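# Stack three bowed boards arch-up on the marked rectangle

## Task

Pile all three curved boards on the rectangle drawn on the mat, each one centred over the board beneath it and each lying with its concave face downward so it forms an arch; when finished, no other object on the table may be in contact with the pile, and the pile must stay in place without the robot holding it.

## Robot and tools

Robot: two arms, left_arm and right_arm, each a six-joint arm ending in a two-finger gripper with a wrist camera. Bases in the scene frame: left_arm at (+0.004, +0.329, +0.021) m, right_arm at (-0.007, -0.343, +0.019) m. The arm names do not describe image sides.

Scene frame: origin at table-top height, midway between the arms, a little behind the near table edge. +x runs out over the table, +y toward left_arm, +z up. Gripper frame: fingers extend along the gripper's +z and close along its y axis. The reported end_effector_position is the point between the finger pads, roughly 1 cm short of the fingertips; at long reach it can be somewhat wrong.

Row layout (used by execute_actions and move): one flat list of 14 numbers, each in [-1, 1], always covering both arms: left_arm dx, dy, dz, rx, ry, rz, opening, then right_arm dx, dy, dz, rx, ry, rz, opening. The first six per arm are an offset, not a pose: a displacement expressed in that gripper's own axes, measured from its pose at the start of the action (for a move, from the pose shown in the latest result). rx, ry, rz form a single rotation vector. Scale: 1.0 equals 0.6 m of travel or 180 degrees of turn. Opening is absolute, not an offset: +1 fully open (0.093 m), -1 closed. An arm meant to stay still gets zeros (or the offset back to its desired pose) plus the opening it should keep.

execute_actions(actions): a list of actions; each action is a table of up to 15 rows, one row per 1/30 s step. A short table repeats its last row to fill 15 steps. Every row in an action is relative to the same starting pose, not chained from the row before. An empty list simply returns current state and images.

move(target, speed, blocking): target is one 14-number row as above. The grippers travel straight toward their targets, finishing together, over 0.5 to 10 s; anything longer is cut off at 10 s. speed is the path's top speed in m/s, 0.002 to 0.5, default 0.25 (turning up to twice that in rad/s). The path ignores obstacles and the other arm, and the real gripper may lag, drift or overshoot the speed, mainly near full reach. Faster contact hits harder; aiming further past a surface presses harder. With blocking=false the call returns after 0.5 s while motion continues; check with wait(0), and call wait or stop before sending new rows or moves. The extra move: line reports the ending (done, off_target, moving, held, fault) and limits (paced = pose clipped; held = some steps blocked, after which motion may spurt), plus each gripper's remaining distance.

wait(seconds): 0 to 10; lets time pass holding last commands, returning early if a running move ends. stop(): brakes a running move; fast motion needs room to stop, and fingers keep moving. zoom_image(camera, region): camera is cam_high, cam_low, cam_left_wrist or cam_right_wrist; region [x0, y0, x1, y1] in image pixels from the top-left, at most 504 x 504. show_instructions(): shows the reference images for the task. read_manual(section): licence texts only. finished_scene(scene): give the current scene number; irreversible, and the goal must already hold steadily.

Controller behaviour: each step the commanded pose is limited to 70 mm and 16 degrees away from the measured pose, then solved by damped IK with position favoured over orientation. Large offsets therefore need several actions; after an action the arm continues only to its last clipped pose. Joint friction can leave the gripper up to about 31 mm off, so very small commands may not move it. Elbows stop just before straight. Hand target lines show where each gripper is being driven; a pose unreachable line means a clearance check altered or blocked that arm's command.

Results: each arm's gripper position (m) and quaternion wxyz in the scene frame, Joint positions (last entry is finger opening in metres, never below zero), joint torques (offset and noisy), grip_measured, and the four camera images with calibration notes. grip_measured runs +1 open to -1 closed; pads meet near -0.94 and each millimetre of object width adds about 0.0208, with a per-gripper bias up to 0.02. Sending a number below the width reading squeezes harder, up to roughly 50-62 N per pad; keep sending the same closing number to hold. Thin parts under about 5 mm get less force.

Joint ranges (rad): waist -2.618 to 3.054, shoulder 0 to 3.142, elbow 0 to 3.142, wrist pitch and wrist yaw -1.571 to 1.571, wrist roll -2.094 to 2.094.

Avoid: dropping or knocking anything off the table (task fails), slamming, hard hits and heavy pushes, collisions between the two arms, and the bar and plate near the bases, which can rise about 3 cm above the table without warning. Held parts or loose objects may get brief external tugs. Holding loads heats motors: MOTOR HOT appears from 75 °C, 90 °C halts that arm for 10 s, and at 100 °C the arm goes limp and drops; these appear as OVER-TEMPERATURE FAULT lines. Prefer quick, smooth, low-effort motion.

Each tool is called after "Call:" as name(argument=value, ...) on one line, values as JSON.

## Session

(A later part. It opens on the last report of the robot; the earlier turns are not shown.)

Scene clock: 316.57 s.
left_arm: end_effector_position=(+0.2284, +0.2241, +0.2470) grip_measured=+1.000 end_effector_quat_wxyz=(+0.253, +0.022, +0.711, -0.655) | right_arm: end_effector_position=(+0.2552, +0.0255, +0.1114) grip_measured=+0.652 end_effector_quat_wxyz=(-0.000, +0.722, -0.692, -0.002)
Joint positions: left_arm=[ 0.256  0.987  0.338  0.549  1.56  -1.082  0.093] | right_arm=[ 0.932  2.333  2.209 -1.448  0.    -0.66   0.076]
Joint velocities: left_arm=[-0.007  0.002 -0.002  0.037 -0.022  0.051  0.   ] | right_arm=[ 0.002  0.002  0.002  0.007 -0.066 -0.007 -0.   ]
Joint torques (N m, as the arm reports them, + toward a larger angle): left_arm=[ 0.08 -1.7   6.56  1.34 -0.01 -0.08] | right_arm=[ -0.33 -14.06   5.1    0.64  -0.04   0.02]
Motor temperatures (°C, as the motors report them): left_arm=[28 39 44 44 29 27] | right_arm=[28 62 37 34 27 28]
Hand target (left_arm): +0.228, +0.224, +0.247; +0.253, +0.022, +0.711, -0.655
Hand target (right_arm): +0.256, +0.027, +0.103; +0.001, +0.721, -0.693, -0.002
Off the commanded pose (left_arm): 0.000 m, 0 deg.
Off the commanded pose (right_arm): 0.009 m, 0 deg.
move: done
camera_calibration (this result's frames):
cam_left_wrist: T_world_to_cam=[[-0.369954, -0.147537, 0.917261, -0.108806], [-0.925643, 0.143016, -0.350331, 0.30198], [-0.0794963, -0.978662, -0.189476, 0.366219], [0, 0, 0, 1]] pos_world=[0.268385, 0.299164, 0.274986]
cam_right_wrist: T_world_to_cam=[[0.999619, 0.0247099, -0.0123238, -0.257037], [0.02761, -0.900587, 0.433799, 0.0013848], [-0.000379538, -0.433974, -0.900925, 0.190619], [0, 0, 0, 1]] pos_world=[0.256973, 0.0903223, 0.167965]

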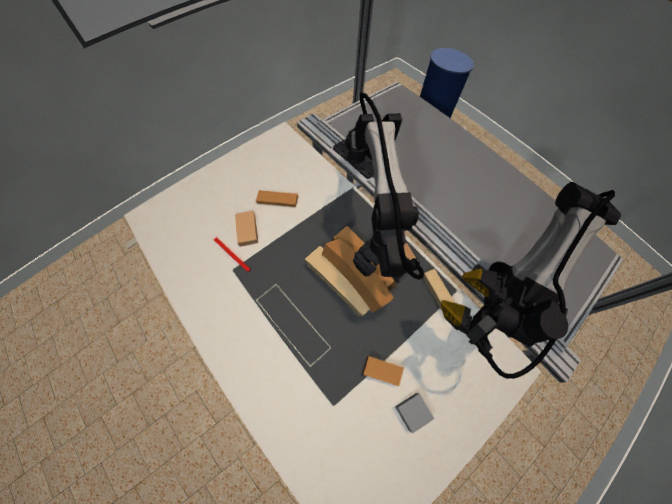

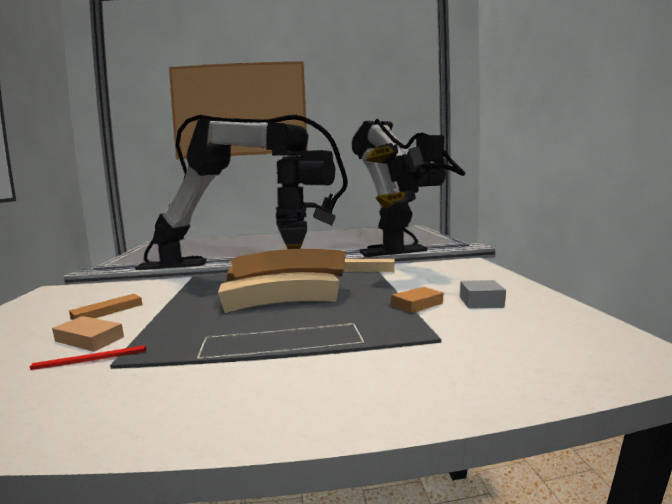

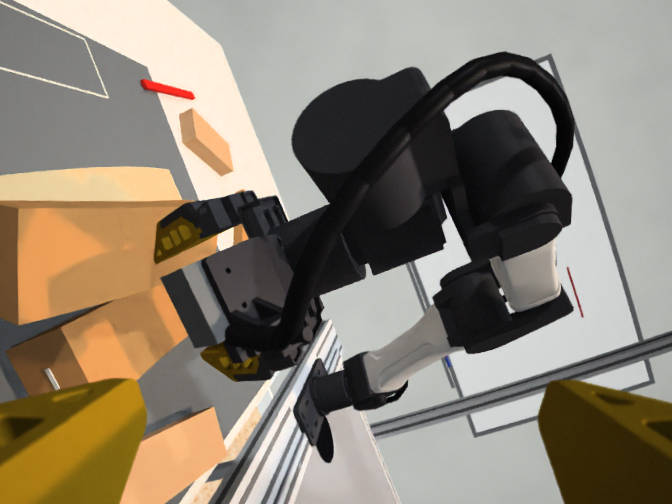

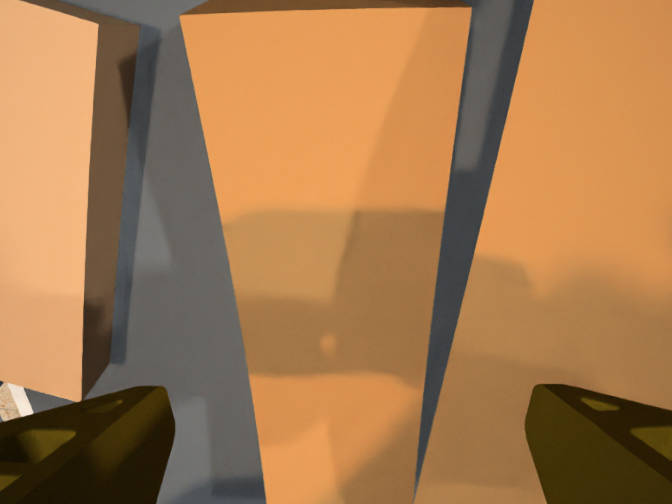

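Call:
move(target=[0,0,0,0,0,0,1, 0,0,-0.05,0,0,0,0.8], speed=0.1)

Call:
move(target=[0,0,0,0,0,0,1, 0.05,-0.115,-0.005,0,0,0,0.8], speed=0.1)

Scene clock: 320.57 s.
left_arm: end_effector_position=(+0.2284, +0.2241, +0.2470) grip_measured=+1.000 end_effector_quat_wxyz=(+0.253, +0.022, +0.711, -0.655) | right_arm: end_effector_position=(+0.2546, +0.0284, +0.1453) grip_measured=+0.798 end_effector_quat_wxyz=(-0.017, +0.721, -0.692, -0.010)
Joint positions: left_arm=[ 0.256  0.987  0.338  0.549  1.56  -1.082  0.093] | right_arm=[ 0.933  2.33   2.34  -1.546 -0.009 -0.658  0.083]
Joint velocities: left_arm=[ 0.002 -0.017 -0.032 -0.037 -0.037 -0.037  0.   ] | right_arm=[ 0.002 -0.002 -0.007 -0.022 -0.022 -0.007  0.001]
Joint torques (N m, as the arm reports them, + toward a larger angle): left_arm=[ 0.01 -1.74  6.5   1.25 -0.03 -0.08] | right_arm=[ -0.37 -13.19   7.49   0.26   0.01   0.03]
Motor temperatures (°C, as the motors report them): left_arm=[28 39 44 43 29 27] | right_arm=[28 62 37 34 27 28]
Hand target (left_arm): +0.228, +0.224, +0.247; +0.253, +0.022, +0.711, -0.655
Hand target (right_arm): +0.255, +0.026, +0.141; -0.008, +0.722, -0.692, -0.003
Off the commanded pose (left_arm): 0.000 m, 0 deg.
Off the commanded pose (right_arm): 0.005 m, 2 deg.
joint sent to its limit (right arm) — the command would take joint 4 (wrist pitch) past its lower limit, so that joint was sent only as far as its limit.
move: done
camera_calibration (this result's frames):
cam_left_wrist: T_world_to_cam=[[-0.369954, -0.147537, 0.917261, -0.108806], [-0.925643, 0.143016, -0.350331, 0.30198], [-0.0794963, -0.978662, -0.189476, 0.366219], [0, 0, 0, 1]] pos_world=[0.268385, 0.299164, 0.274986]
cam_right_wrist: T_world_to_cam=[[0.999688, 0.0249096, 0.00172901, -0.258174], [0.0221099, -0.915252, 0.402276, -0.00433102], [0.011603, -0.402112, -0.915517, 0.220602], [0, 0, 0, 1]] pos_world=[0.255629, 0.0911736, 0.204153]

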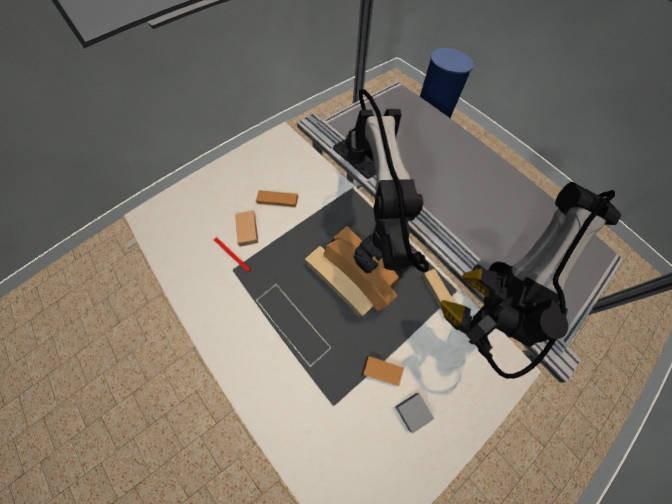

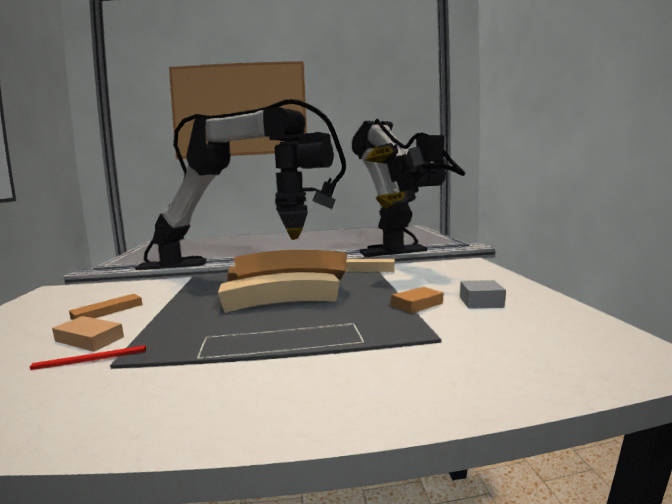

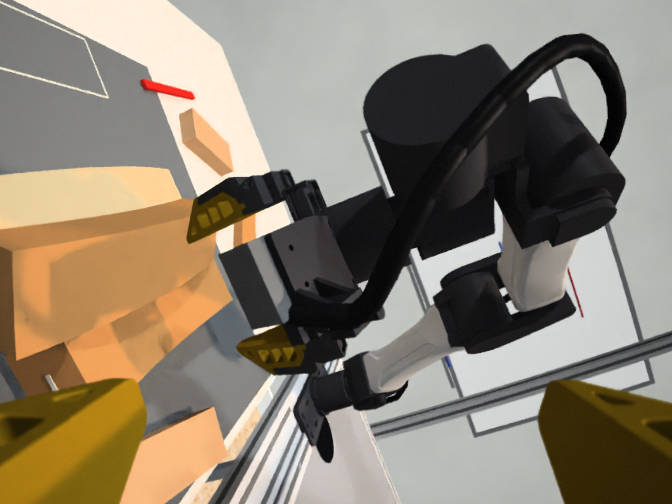

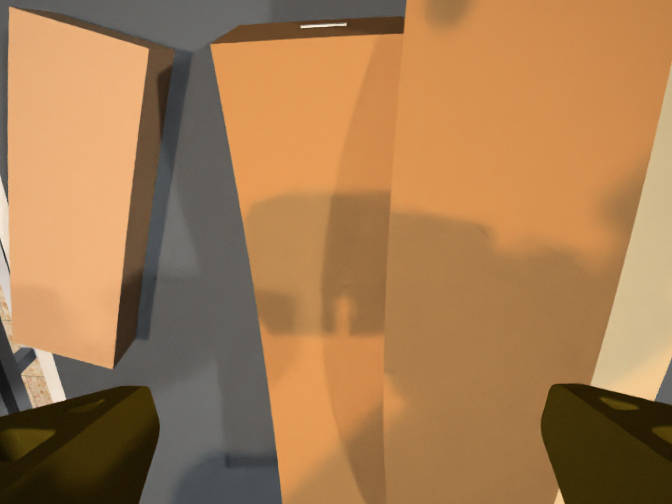

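Scene clock: 321.67 s.
left_arm: end_effector_position=(+0.2284, +0.2241, +0.2470) grip_measured=+1.000 end_effector_quat_wxyz=(+0.253, +0.022, +0.711, -0.655) | right_arm: end_effector_position=(+0.3249, +0.0019, +0.1584) grip_measured=+0.798 end_effector_quat_wxyz=(-0.062, +0.717, -0.694, -0.007)
Joint positions: left_arm=[ 0.256  0.987  0.338  0.549  1.56  -1.082  0.093] | right_arm=[ 0.781  2.384  2.484 -1.55  -0.009 -0.802  0.083]
Joint velocities: left_arm=[ 0.012  0.002 -0.012  0.051  0.007  0.007  0.   ] | right_arm=[ 0.002 -0.002 -0.017 -0.051 -0.037  0.022  0.   ]
Joint torques (N m, as the arm reports them, + toward a larger angle): left_arm=[ 0.01 -1.55  6.53  1.25 -0.03 -0.04] | right_arm=[ -0.36 -12.34   7.87   0.45  -0.14  -0.06]
Motor temperatures (°C, as the motors report them): left_arm=[28 39 44 43 29 27] | right_arm=[28 62 37 34 27 28]
Hand target (left_arm): +0.228, +0.224, +0.247; +0.253, +0.022, +0.711, -0.655
Hand target (right_arm): +0.325, +0.001, +0.148; -0.047, +0.721, -0.692, -0.008
Off the commanded pose (left_arm): 0.000 m, 0 deg.
Off the commanded pose (right_arm): 0.010 m, 5 deg.
joint sent to its limit (right arm) — the command would take joint 4 (wrist pitch) past its lower limit, so that joint was sent only as far as its limit.
move: off_target (right_arm)
camera_calibration (this result's frames):
cam_left_wrist: T_world_to_cam=[[-0.369954, -0.147537, 0.917261, -0.108806], [-0.925643, 0.143016, -0.350331, 0.30198], [-0.0794963, -0.978662, -0.189476, 0.366219], [0, 0, 0, 1]] pos_world=[0.268385, 0.299164, 0.274986]
cam_right_wrist: T_world_to_cam=[[0.997633, 0.013685, 0.0673862, -0.337483], [-0.0105528, -0.937915, 0.346706, -0.0160072], [0.0679472, -0.346596, -0.93555, 0.205874], [0, 0, 0, 1]] pos_world=[0.322527, 0.0609601, 0.220897]

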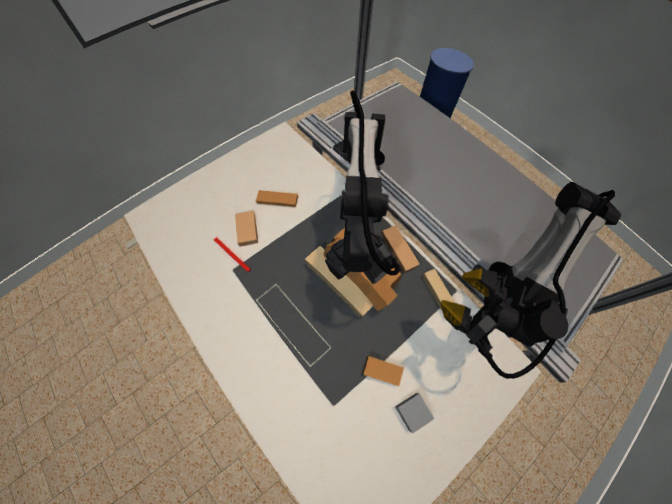

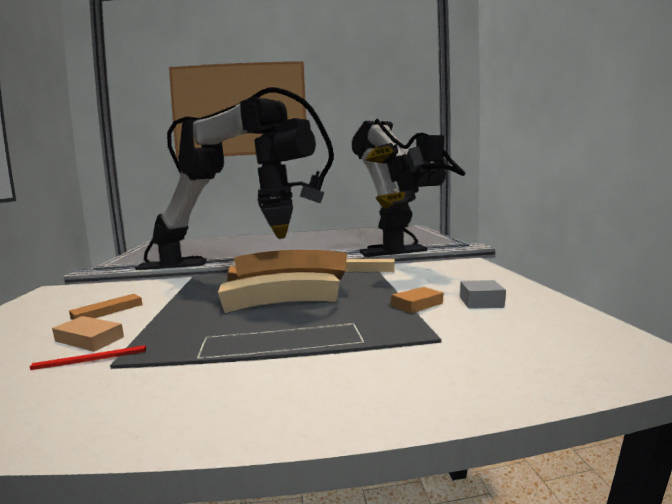

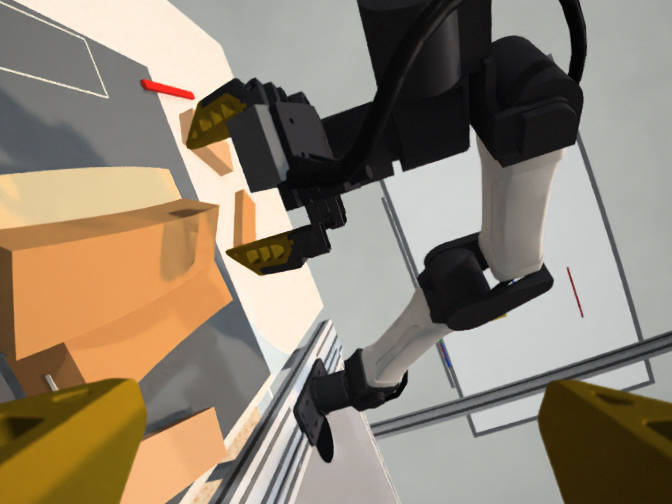

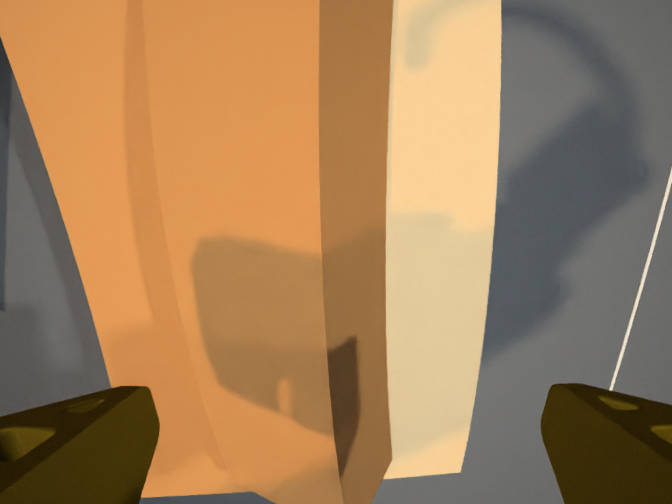

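Call:
execute_actions(actions=[])

Call:
zoom_image(camera="cam_high", region=[200, 150, 500, 400])

Scene clock: 331.60 s.
left_arm: end_effector_position=(+0.2284, +0.2241, +0.2470) grip_measured=+1.000 end_effector_quat_wxyz=(+0.253, +0.022, +0.711, -0.655) | right_arm: end_effector_position=(+0.3249, +0.0019, +0.1584) grip_measured=+0.798 end_effector_quat_wxyz=(-0.062, +0.719, -0.693, -0.007)
Joint positions: left_arm=[ 0.256  0.987  0.338  0.549  1.56  -1.082  0.093] | right_arm=[ 0.781  2.384  2.484 -1.55  -0.009 -0.805  0.083]
Joint velocities: left_arm=[-0.002 -0.002  0.002 -0.051  0.022 -0.066  0.   ] | right_arm=[-0.007 -0.007  0.002  0.066 -0.051 -0.007 -0.   ]
Joint torques (N m, as the arm reports them, + toward a larger angle): left_arm=[ 0.12 -1.51  6.41  1.27 -0.03 -0.07] | right_arm=[ -0.34 -12.22   7.81   0.42  -0.11  -0.04]
Motor temperatures (°C, as the motors report them): left_arm=[28 39 44 43 29 27] | right_arm=[28 61 38 34 27 28]
Hand target (left_arm): +0.228, +0.224, +0.247; +0.253, +0.022, +0.711, -0.655
Hand target (right_arm): +0.325, +0.001, +0.148; -0.047, +0.721, -0.692, -0.008
Off the commanded pose (left_arm): 0.000 m, 0 deg.
Off the commanded pose (right_arm): 0.010 m, 5 deg.
camera_calibration (this result's frames):
cam_left_wrist: T_world_to_cam=[[-0.369954, -0.147537, 0.917261, -0.108806], [-0.925643, 0.143016, -0.350331, 0.30198], [-0.0794963, -0.978662, -0.189476, 0.366219], [0, 0, 0, 1]] pos_world=[0.268385, 0.299164, 0.274986]
cam_right_wrist: T_world_to_cam=[[0.997558, 0.0171012, 0.0677185, -0.337518], [-0.00747438, -0.937856, 0.346945, -0.0170453], [0.0694433, -0.346604, -0.935438, 0.20537], [0, 0, 0, 1]] pos_world=[0.322304, 0.0609679, 0.220881]

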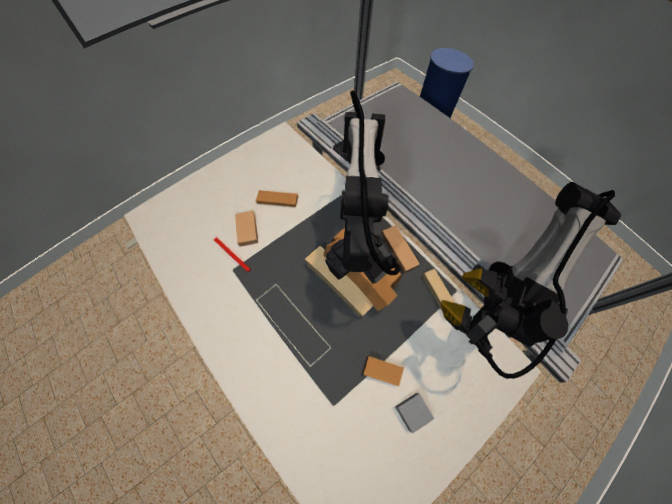

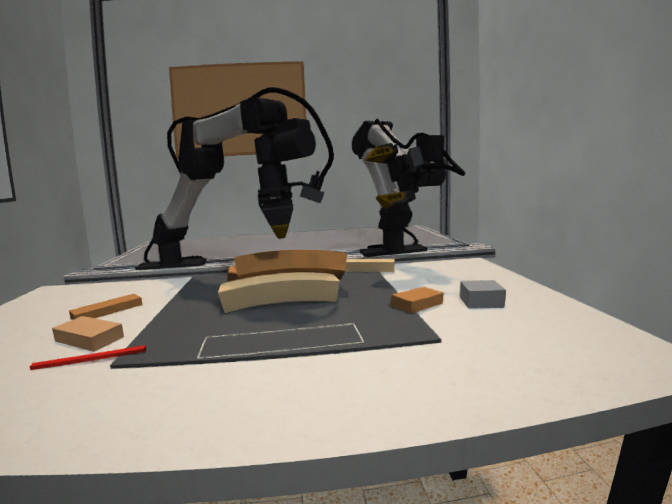

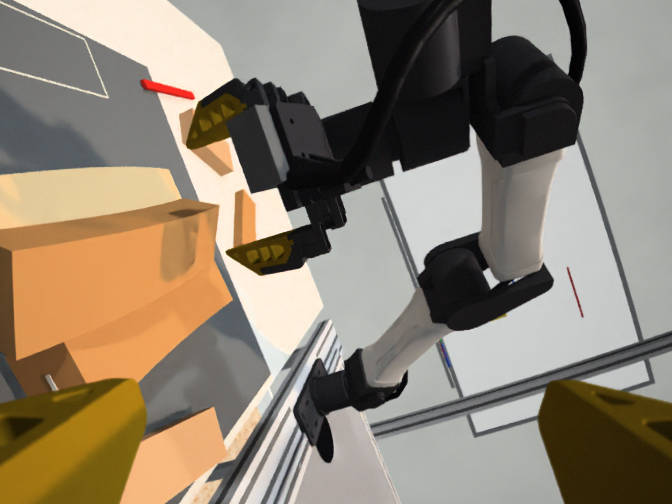

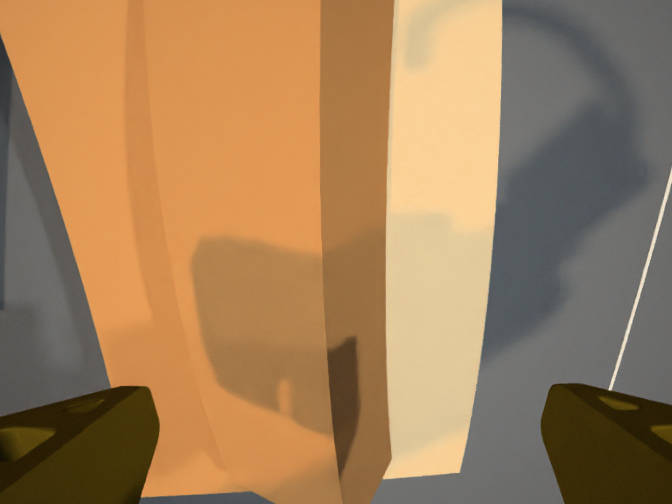

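Region (200, 150, 500, 400) of cam_high's 672x504 image, scaled by 1.680, with more detail than that image has.

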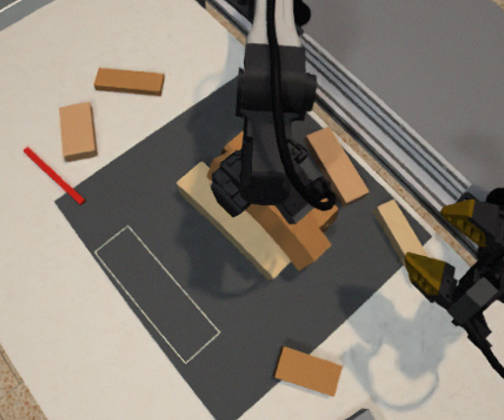

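Call:
move(target=[0,0,0,0,0,0,1, -0.013,0.092,0.04,0.167,0,0,1], speed=0.1)

Scene clock: 341.97 s.
left_arm: end_effector_position=(+0.2284, +0.2241, +0.2470) grip_measured=+1.000 end_effector_quat_wxyz=(+0.253, +0.022, +0.711, -0.655) | right_arm: end_effector_position=(+0.2744, +0.0123, +0.1325) grip_measured=+0.983 end_effector_quat_wxyz=(-0.245, +0.679, -0.672, +0.164)
Joint positions: left_arm=[ 0.256  0.987  0.338  0.549  1.56  -1.082  0.093] | right_arm=[ 1.042  1.91   1.497 -0.742  0.447 -0.617  0.092]
Joint velocities: left_arm=[ 0.012 -0.002  0.007 -0.022 -0.051 -0.007  0.   ] | right_arm=[ 0.012 -0.002 -0.007  0.081  0.037  0.037 -0.001]
Joint torques (N m, as the arm reports them, + toward a larger angle): left_arm=[ 0.12 -1.54  6.41  1.24  0.   -0.06] | right_arm=[  0.36 -12.74   5.89   1.12   0.33   0.1 ]
Motor temperatures (°C, as the motors report them): left_arm=[28 38 44 43 29 27] | right_arm=[28 61 38 34 27 28]
Hand target (left_arm): +0.228, +0.224, +0.247; +0.253, +0.022, +0.711, -0.655
Hand target (right_arm): +0.271, +0.010, +0.132; -0.247, +0.679, -0.671, +0.168
Off the commanded pose (left_arm): 0.000 m, 0 deg.
Off the commanded pose (right_arm): 0.004 m, 1 deg.
move: done
camera_calibration (this result's frames):
cam_left_wrist: T_world_to_cam=[[-0.369954, -0.147537, 0.917261, -0.108806], [-0.925643, 0.143016, -0.350331, 0.30198], [-0.0794963, -0.978662, -0.189476, 0.366219], [0, 0, 0, 1]] pos_world=[0.268385, 0.299164, 0.274986]
cam_right_wrist: T_world_to_cam=[[0.837911, -0.0384968, 0.544447, -0.30424], [-0.211798, -0.942278, 0.259333, 0.0691345], [0.503037, -0.332611, -0.797699, 0.0508661], [0, 0, 0, 1]] pos_world=[0.243981, 0.0703503, 0.188289]

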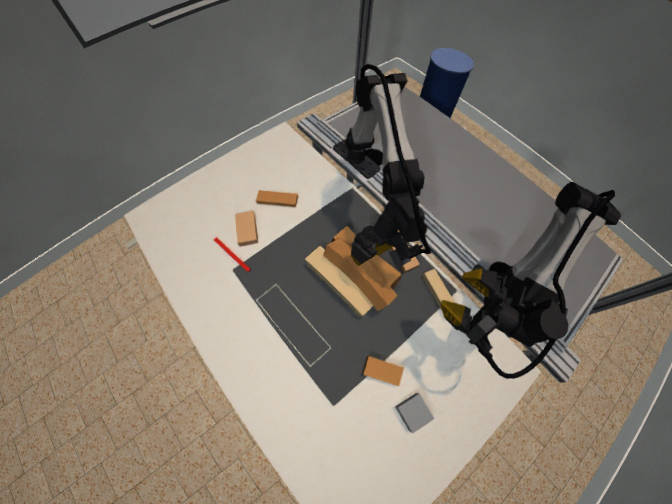

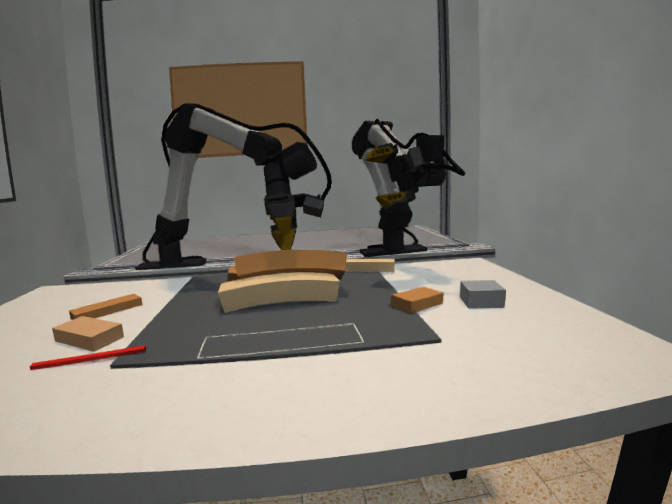

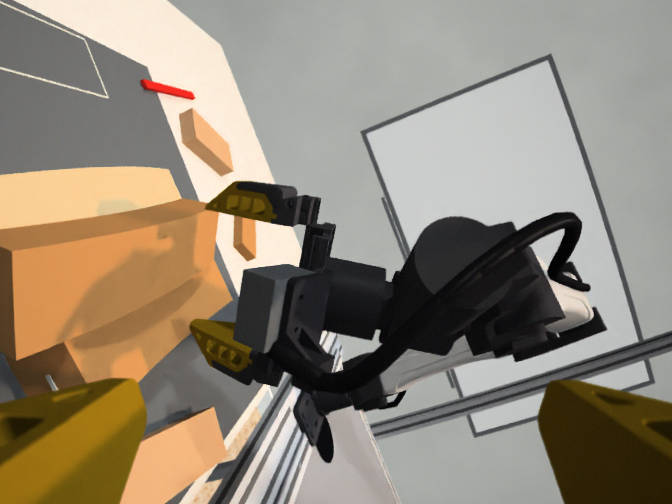

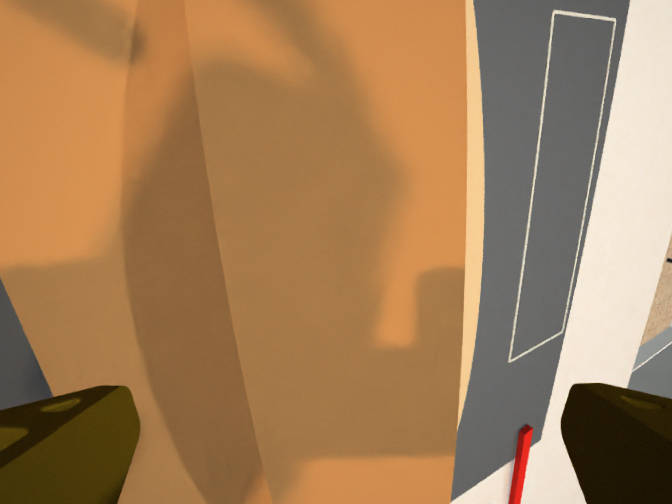

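Call:
move(target=[0,0,0,0,0,0,1, 0,0,0.08,-0.05,0,0,1], speed=0.05)

Scene clock: 345.63 s.
left_arm: end_effector_position=(+0.2284, +0.2241, +0.2470) grip_measured=+1.000 end_effector_quat_wxyz=(+0.253, +0.022, +0.711, -0.655) | right_arm: end_effector_position=(+0.3007, +0.0189, +0.1034) grip_measured=+0.983 end_effector_quat_wxyz=(-0.209, +0.691, -0.683, +0.115)
Joint positions: left_arm=[ 0.256  0.987  0.338  0.549  1.56  -1.082  0.093] | right_arm=[ 0.951  2.031  1.596 -0.753  0.302 -0.671  0.092]
Joint velocities: left_arm=[ 0.002  0.007  0.017 -0.037 -0.081 -0.037  0.   ] | right_arm=[ 0.007  0.002  0.012 -0.007 -0.022 -0.081 -0.   ]
Joint torques (N m, as the arm reports them, + toward a larger angle): left_arm=[ 0.12 -1.6   6.39  1.26 -0.01 -0.07] | right_arm=[ -0.8  -10.4    8.67   0.95  -0.03  -0.04]
Motor temperatures (°C, as the motors report them): left_arm=[28 38 44 43 29 27] | right_arm=[28 60 38 34 27 28]
Hand target (left_arm): +0.228, +0.224, +0.247; +0.253, +0.022, +0.711, -0.655
Hand target (right_arm): +0.301, +0.017, +0.093; -0.191, +0.696, -0.683, +0.113
Off the commanded pose (left_arm): 0.000 m, 0 deg.
Off the commanded pose (right_arm): 0.011 m, 2 deg.
move: off_target (right_arm)
camera_calibration (this result's frames):
cam_left_wrist: T_world_to_cam=[[-0.369954, -0.147537, 0.917261, -0.108806], [-0.925643, 0.143016, -0.350331, 0.30198], [-0.0794963, -0.978662, -0.189476, 0.366219], [0, 0, 0, 1]] pos_world=[0.268385, 0.299164, 0.274986]
cam_right_wrist: T_world_to_cam=[[0.89943, -0.0348373, 0.435675, -0.317514], [-0.166805, -0.948728, 0.268499, 0.0740325], [0.403983, -0.314169, -0.859125, 0.0524044], [0, 0, 0, 1]] pos_world=[0.27676, 0.0756392, 0.163477]

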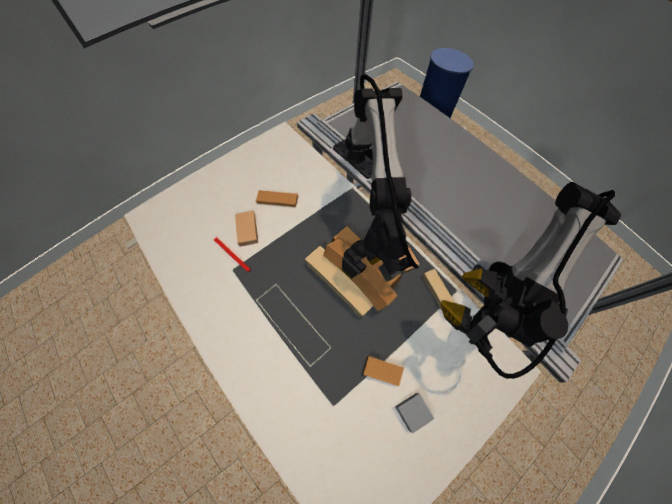

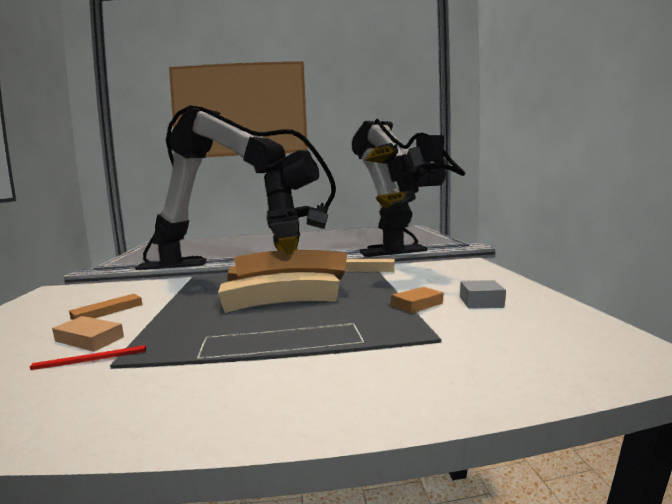

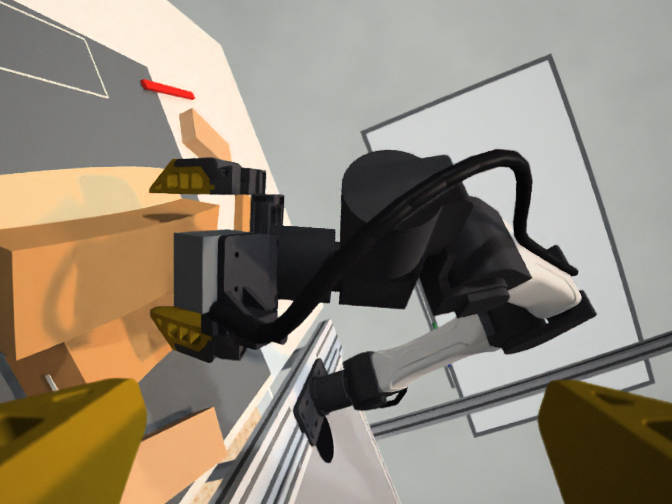

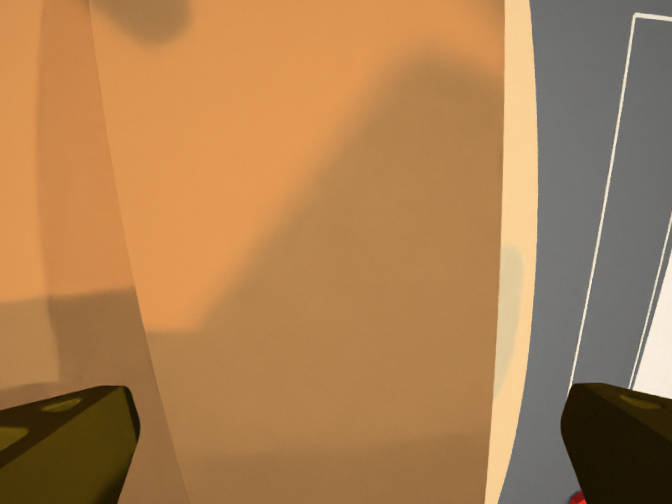

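Call:
move(target=[0,0,0,0,0,0,1, 0.015,0.022,0.06,-0.02,0,0,1], speed=0.04)

Scene clock: 349.07 s.
left_arm: end_effector_position=(+0.2284, +0.2241, +0.2470) grip_measured=+1.000 end_effector_quat_wxyz=(+0.253, +0.022, +0.711, -0.655) | right_arm: end_effector_position=(+0.3067, +0.0203, +0.0878) grip_measured=+0.983 end_effector_quat_wxyz=(-0.210, +0.692, -0.684, +0.096)
Joint positions: left_arm=[ 0.256  0.987  0.338  0.549  1.56  -1.082  0.093] | right_arm=[ 0.926  2.052  1.567 -0.691  0.256 -0.687  0.092]
Joint velocities: left_arm=[ 0.002  0.007 -0.007 -0.066 -0.007 -0.022  0.   ] | right_arm=[-0.012 -0.002  0.002 -0.022 -0.037  0.007 -0.001]
Joint torques (N m, as the arm reports them, + toward a larger angle): left_arm=[ 0.02 -1.69  6.54  1.23  0.   -0.01] | right_arm=[ -1.15 -10.05   5.61   1.26  -0.06  -0.03]
Motor temperatures (°C, as the motors report them): left_arm=[28 38 44 43 29 27] | right_arm=[28 59 38 34 27 28]
Hand target (left_arm): +0.228, +0.224, +0.247; +0.253, +0.022, +0.711, -0.655
Hand target (right_arm): +0.305, +0.014, +0.065; -0.187, +0.697, -0.686, +0.094
Off the commanded pose (left_arm): 0.000 m, 0 deg.
Off the commanded pose (right_arm): 0.024 m, 3 deg.
move: off_target (right_arm)
camera_calibration (this result's frames):
cam_left_wrist: T_world_to_cam=[[-0.369954, -0.147537, 0.917261, -0.108806], [-0.925643, 0.143016, -0.350331, 0.30198], [-0.0794963, -0.978662, -0.189476, 0.366219], [0, 0, 0, 1]] pos_world=[0.268385, 0.299164, 0.274986]
cam_right_wrist: T_world_to_cam=[[0.910458, -0.0398388, 0.411679, -0.317251], [-0.153329, -0.956938, 0.246494, 0.0785138], [0.384131, -0.287545, -0.87736, 0.0441679], [0, 0, 0, 1]] pos_world=[0.283916, 0.0751942, 0.150003]

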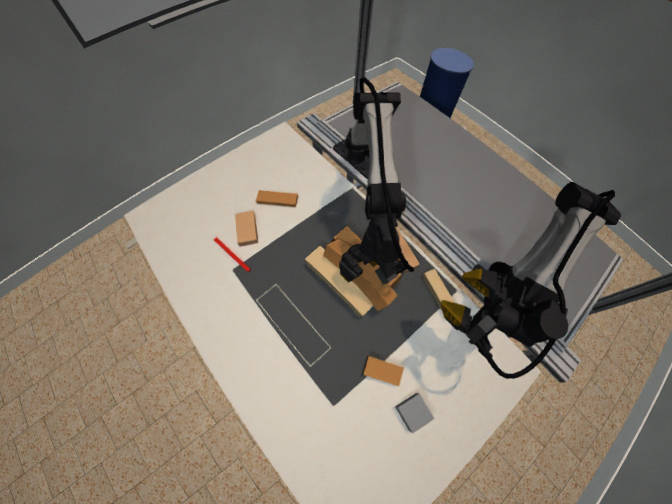

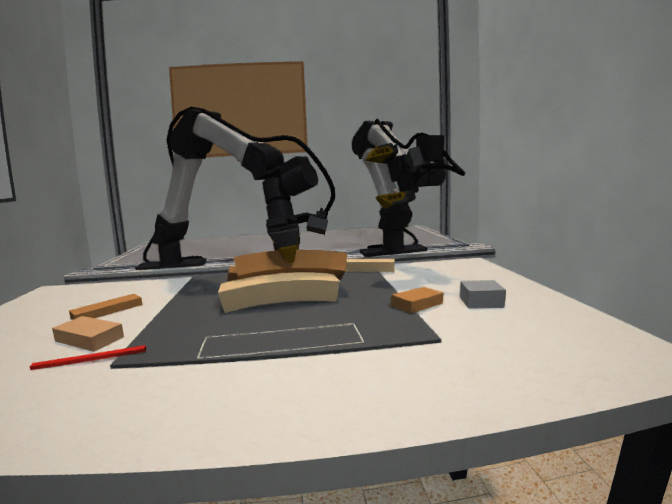

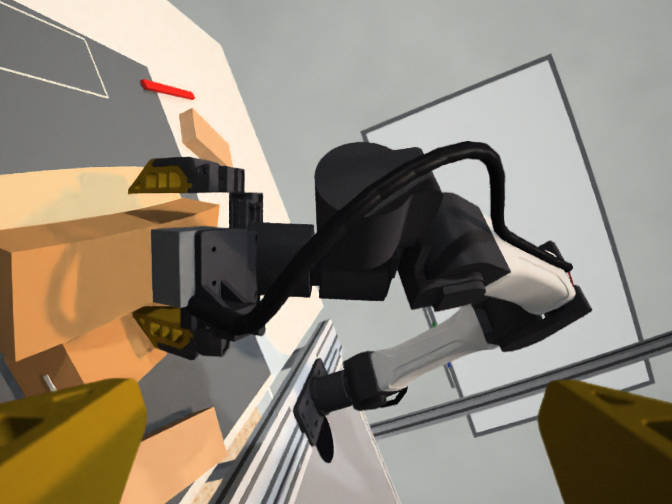

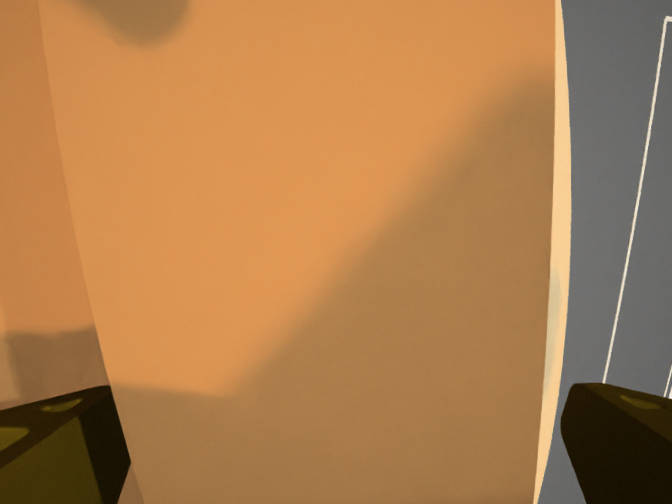

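Call:
move(target=[0,0,0,0,0,0,1, 0.02,0.03,0.05,0,0,0,1], speed=0.04)

Call:
zoom_image(camera="cam_low", region=[200, 200, 400, 330])

Scene clock: 352.13 s.
left_arm: end_effector_position=(+0.2284, +0.2241, +0.2470) grip_measured=+1.000 end_effector_quat_wxyz=(+0.253, +0.022, +0.711, -0.655) | right_arm: end_effector_position=(+0.3060, +0.0193, +0.0874) grip_measured=+0.983 end_effector_quat_wxyz=(-0.235, +0.686, -0.682, +0.093)
Joint positions: left_arm=[ 0.256  0.987  0.338  0.549  1.56  -1.082  0.093] | right_arm=[ 0.926  2.011  1.484 -0.597  0.256 -0.69   0.092]
Joint velocities: left_arm=[ 0.007 -0.012 -0.012  0.007  0.051  0.022  0.   ] | right_arm=[ 0.007 -0.007 -0.012 -0.037 -0.022 -0.095  0.   ]
Joint torques (N m, as the arm reports them, + toward a larger angle): left_arm=[-0.07 -1.45  6.43  1.29 -0.03 -0.05] | right_arm=[-0.61 -9.01  3.58  1.55  0.13 -0.01]
Motor temperatures (°C, as the motors report them): left_arm=[28 38 44 43 29 27] | right_arm=[28 59 38 35 27 28]
Hand target (left_arm): +0.228, +0.224, +0.247; +0.253, +0.022, +0.711, -0.655
Hand target (right_arm): +0.302, +0.011, +0.053; -0.210, +0.692, -0.684, +0.097
Off the commanded pose (left_arm): 0.000 m, 0 deg.
Off the commanded pose (right_arm): 0.036 m, 3 deg.
move: off_target (right_arm)
camera_calibration (this result's frames):
cam_left_wrist: T_world_to_cam=[[-0.369954, -0.147537, 0.917261, -0.108806], [-0.925643, 0.143016, -0.350331, 0.30198], [-0.0794963, -0.978662, -0.189476, 0.366219], [0, 0, 0, 1]] pos_world=[0.268385, 0.299164, 0.274986]
cam_right_wrist: T_world_to_cam=[[0.897406, -0.0558309, 0.437659, -0.314503], [-0.158555, -0.966504, 0.201818, 0.0833147], [0.411732, -0.250506, -0.876198, 0.034575], [0, 0, 0, 1]] pos_world=[0.281211, 0.0716263, 0.151125]

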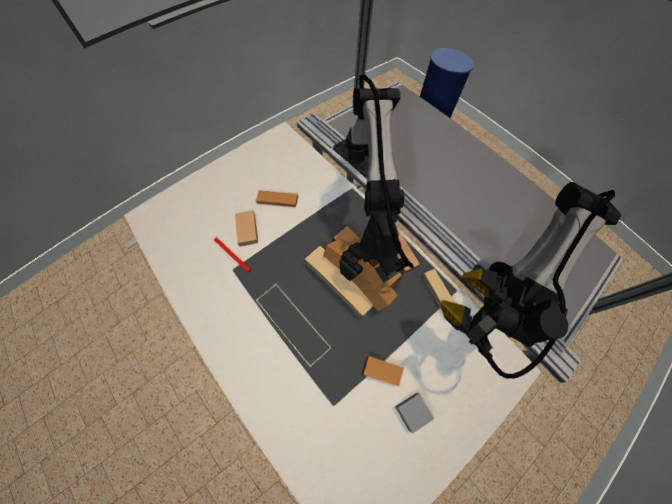

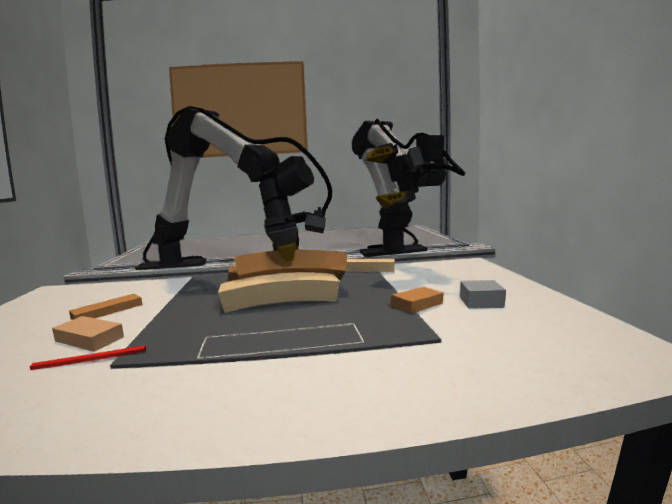

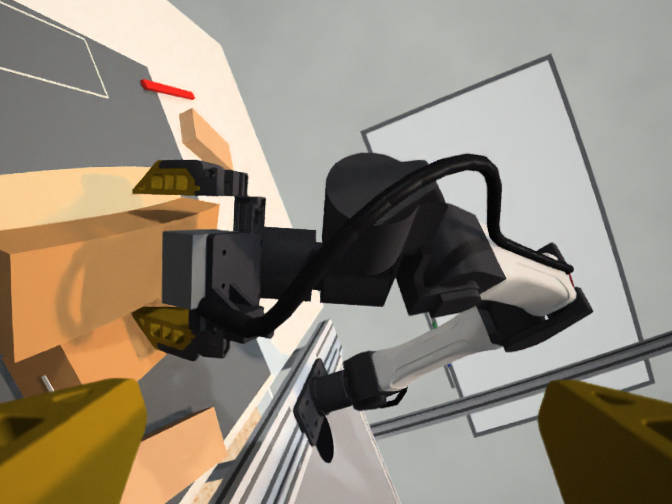

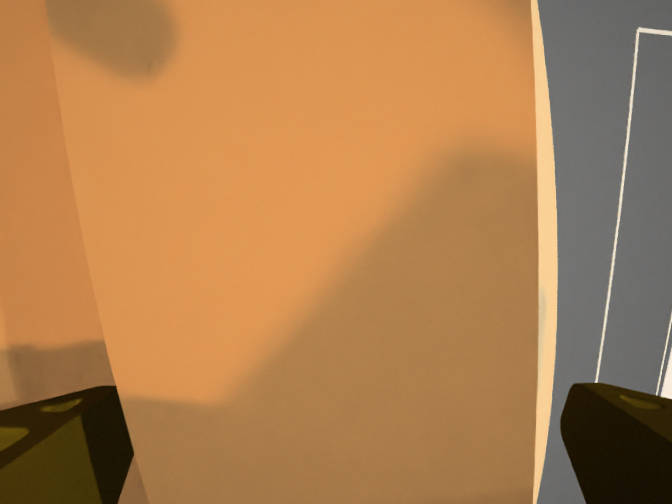

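Region (200, 200, 400, 330) of cam_low's 672x504 image, scaled by 2.520, with more detail than that image has; it fills the top 328 rows of this view, and the rest is white.

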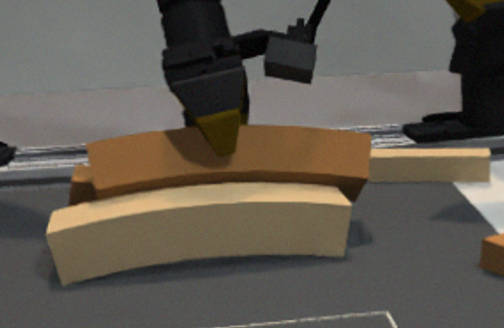

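Call:
move(target=[0,0,0,0,0,0,1, 0.0,0.0,0.03,-0.08,0,0,1], speed=0.04)

Call:
zoom_image(camera="cam_low", region=[200, 200, 400, 330])

Scene clock: 358.13 s.
left_arm: end_effector_position=(+0.2284, +0.2241, +0.2470) grip_measured=+1.000 end_effector_quat_wxyz=(+0.253, +0.022, +0.711, -0.655) | right_arm: end_effector_position=(+0.3142, +0.0257, +0.0831) grip_measured=+0.983 end_effector_quat_wxyz=(-0.166, +0.707, -0.687, +0.012)
Joint positions: left_arm=[ 0.256  0.987  0.338  0.549  1.56  -1.082  0.093] | right_arm=[ 0.851  2.14   1.726 -0.828  0.052 -0.737  0.092]
Joint velocities: left_arm=[-0.022  0.007 -0.007 -0.007  0.007  0.081  0.   ] | right_arm=[-0.022  0.002  0.007  0.022 -0.051  0.022  0.001]
Joint torques (N m, as the arm reports them, + toward a larger angle): left_arm=[ 0.02 -1.49  6.42  1.27  0.01 -0.05] | right_arm=[ -0.69 -11.28   8.29   0.85  -0.16  -0.03]
Motor temperatures (°C, as the motors report them): left_arm=[28 38 44 43 29 27] | right_arm=[28 58 38 35 27 28]
Hand target (left_arm): +0.228, +0.224, +0.247; +0.253, +0.022, +0.711, -0.655
Hand target (right_arm): +0.314, +0.022, +0.072; -0.147, +0.710, -0.689, +0.008
Off the commanded pose (left_arm): 0.000 m, 0 deg.
Off the commanded pose (right_arm): 0.012 m, 2 deg.
move: off_target (right_arm)
camera_calibration (this result's frames):
cam_left_wrist: T_world_to_cam=[[-0.369954, -0.147537, 0.917261, -0.108806], [-0.925643, 0.143016, -0.350331, 0.30198], [-0.0794963, -0.978662, -0.189476, 0.366219], [0, 0, 0, 1]] pos_world=[0.268385, 0.299164, 0.274986]
cam_right_wrist: T_world_to_cam=[[0.970965, -0.0139969, 0.238812, -0.327261], [-0.068122, -0.973133, 0.219935, 0.0618632], [0.229318, -0.229818, -0.945832, 0.0915756], [0, 0, 0, 1]] pos_world=[0.300973, 0.0766662, 0.151163]

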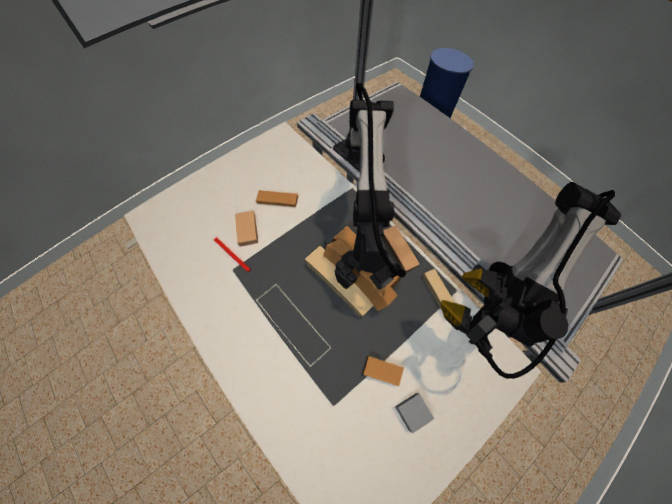

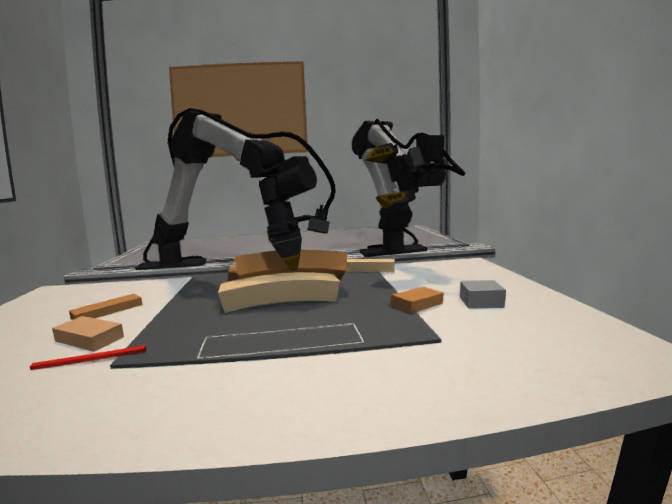

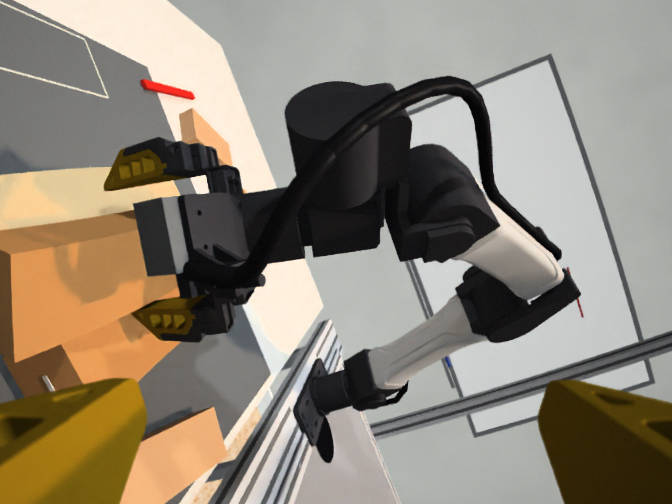

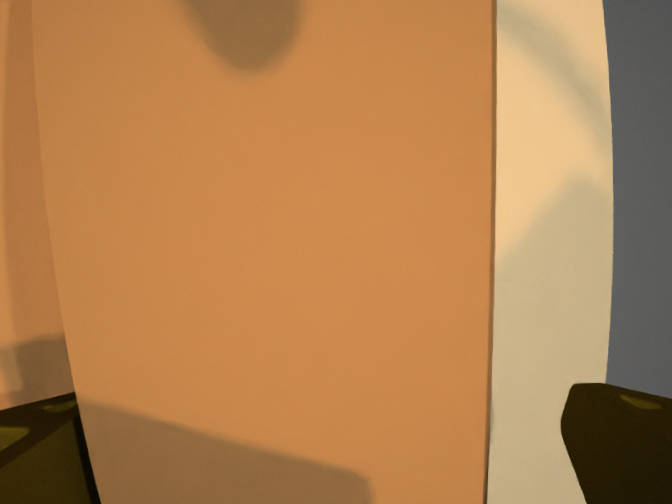

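Region (200, 200, 400, 330) of cam_low's 672x504 image, scaled by 2.520, with more detail than that image has; it fills the top 328 rows of this view, and the rest is white.

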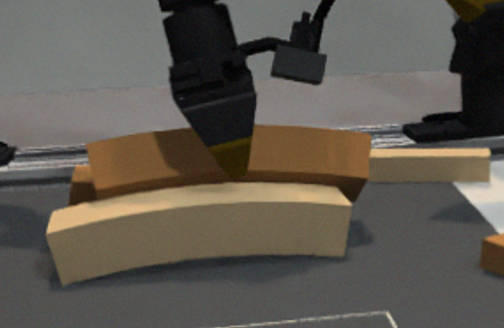

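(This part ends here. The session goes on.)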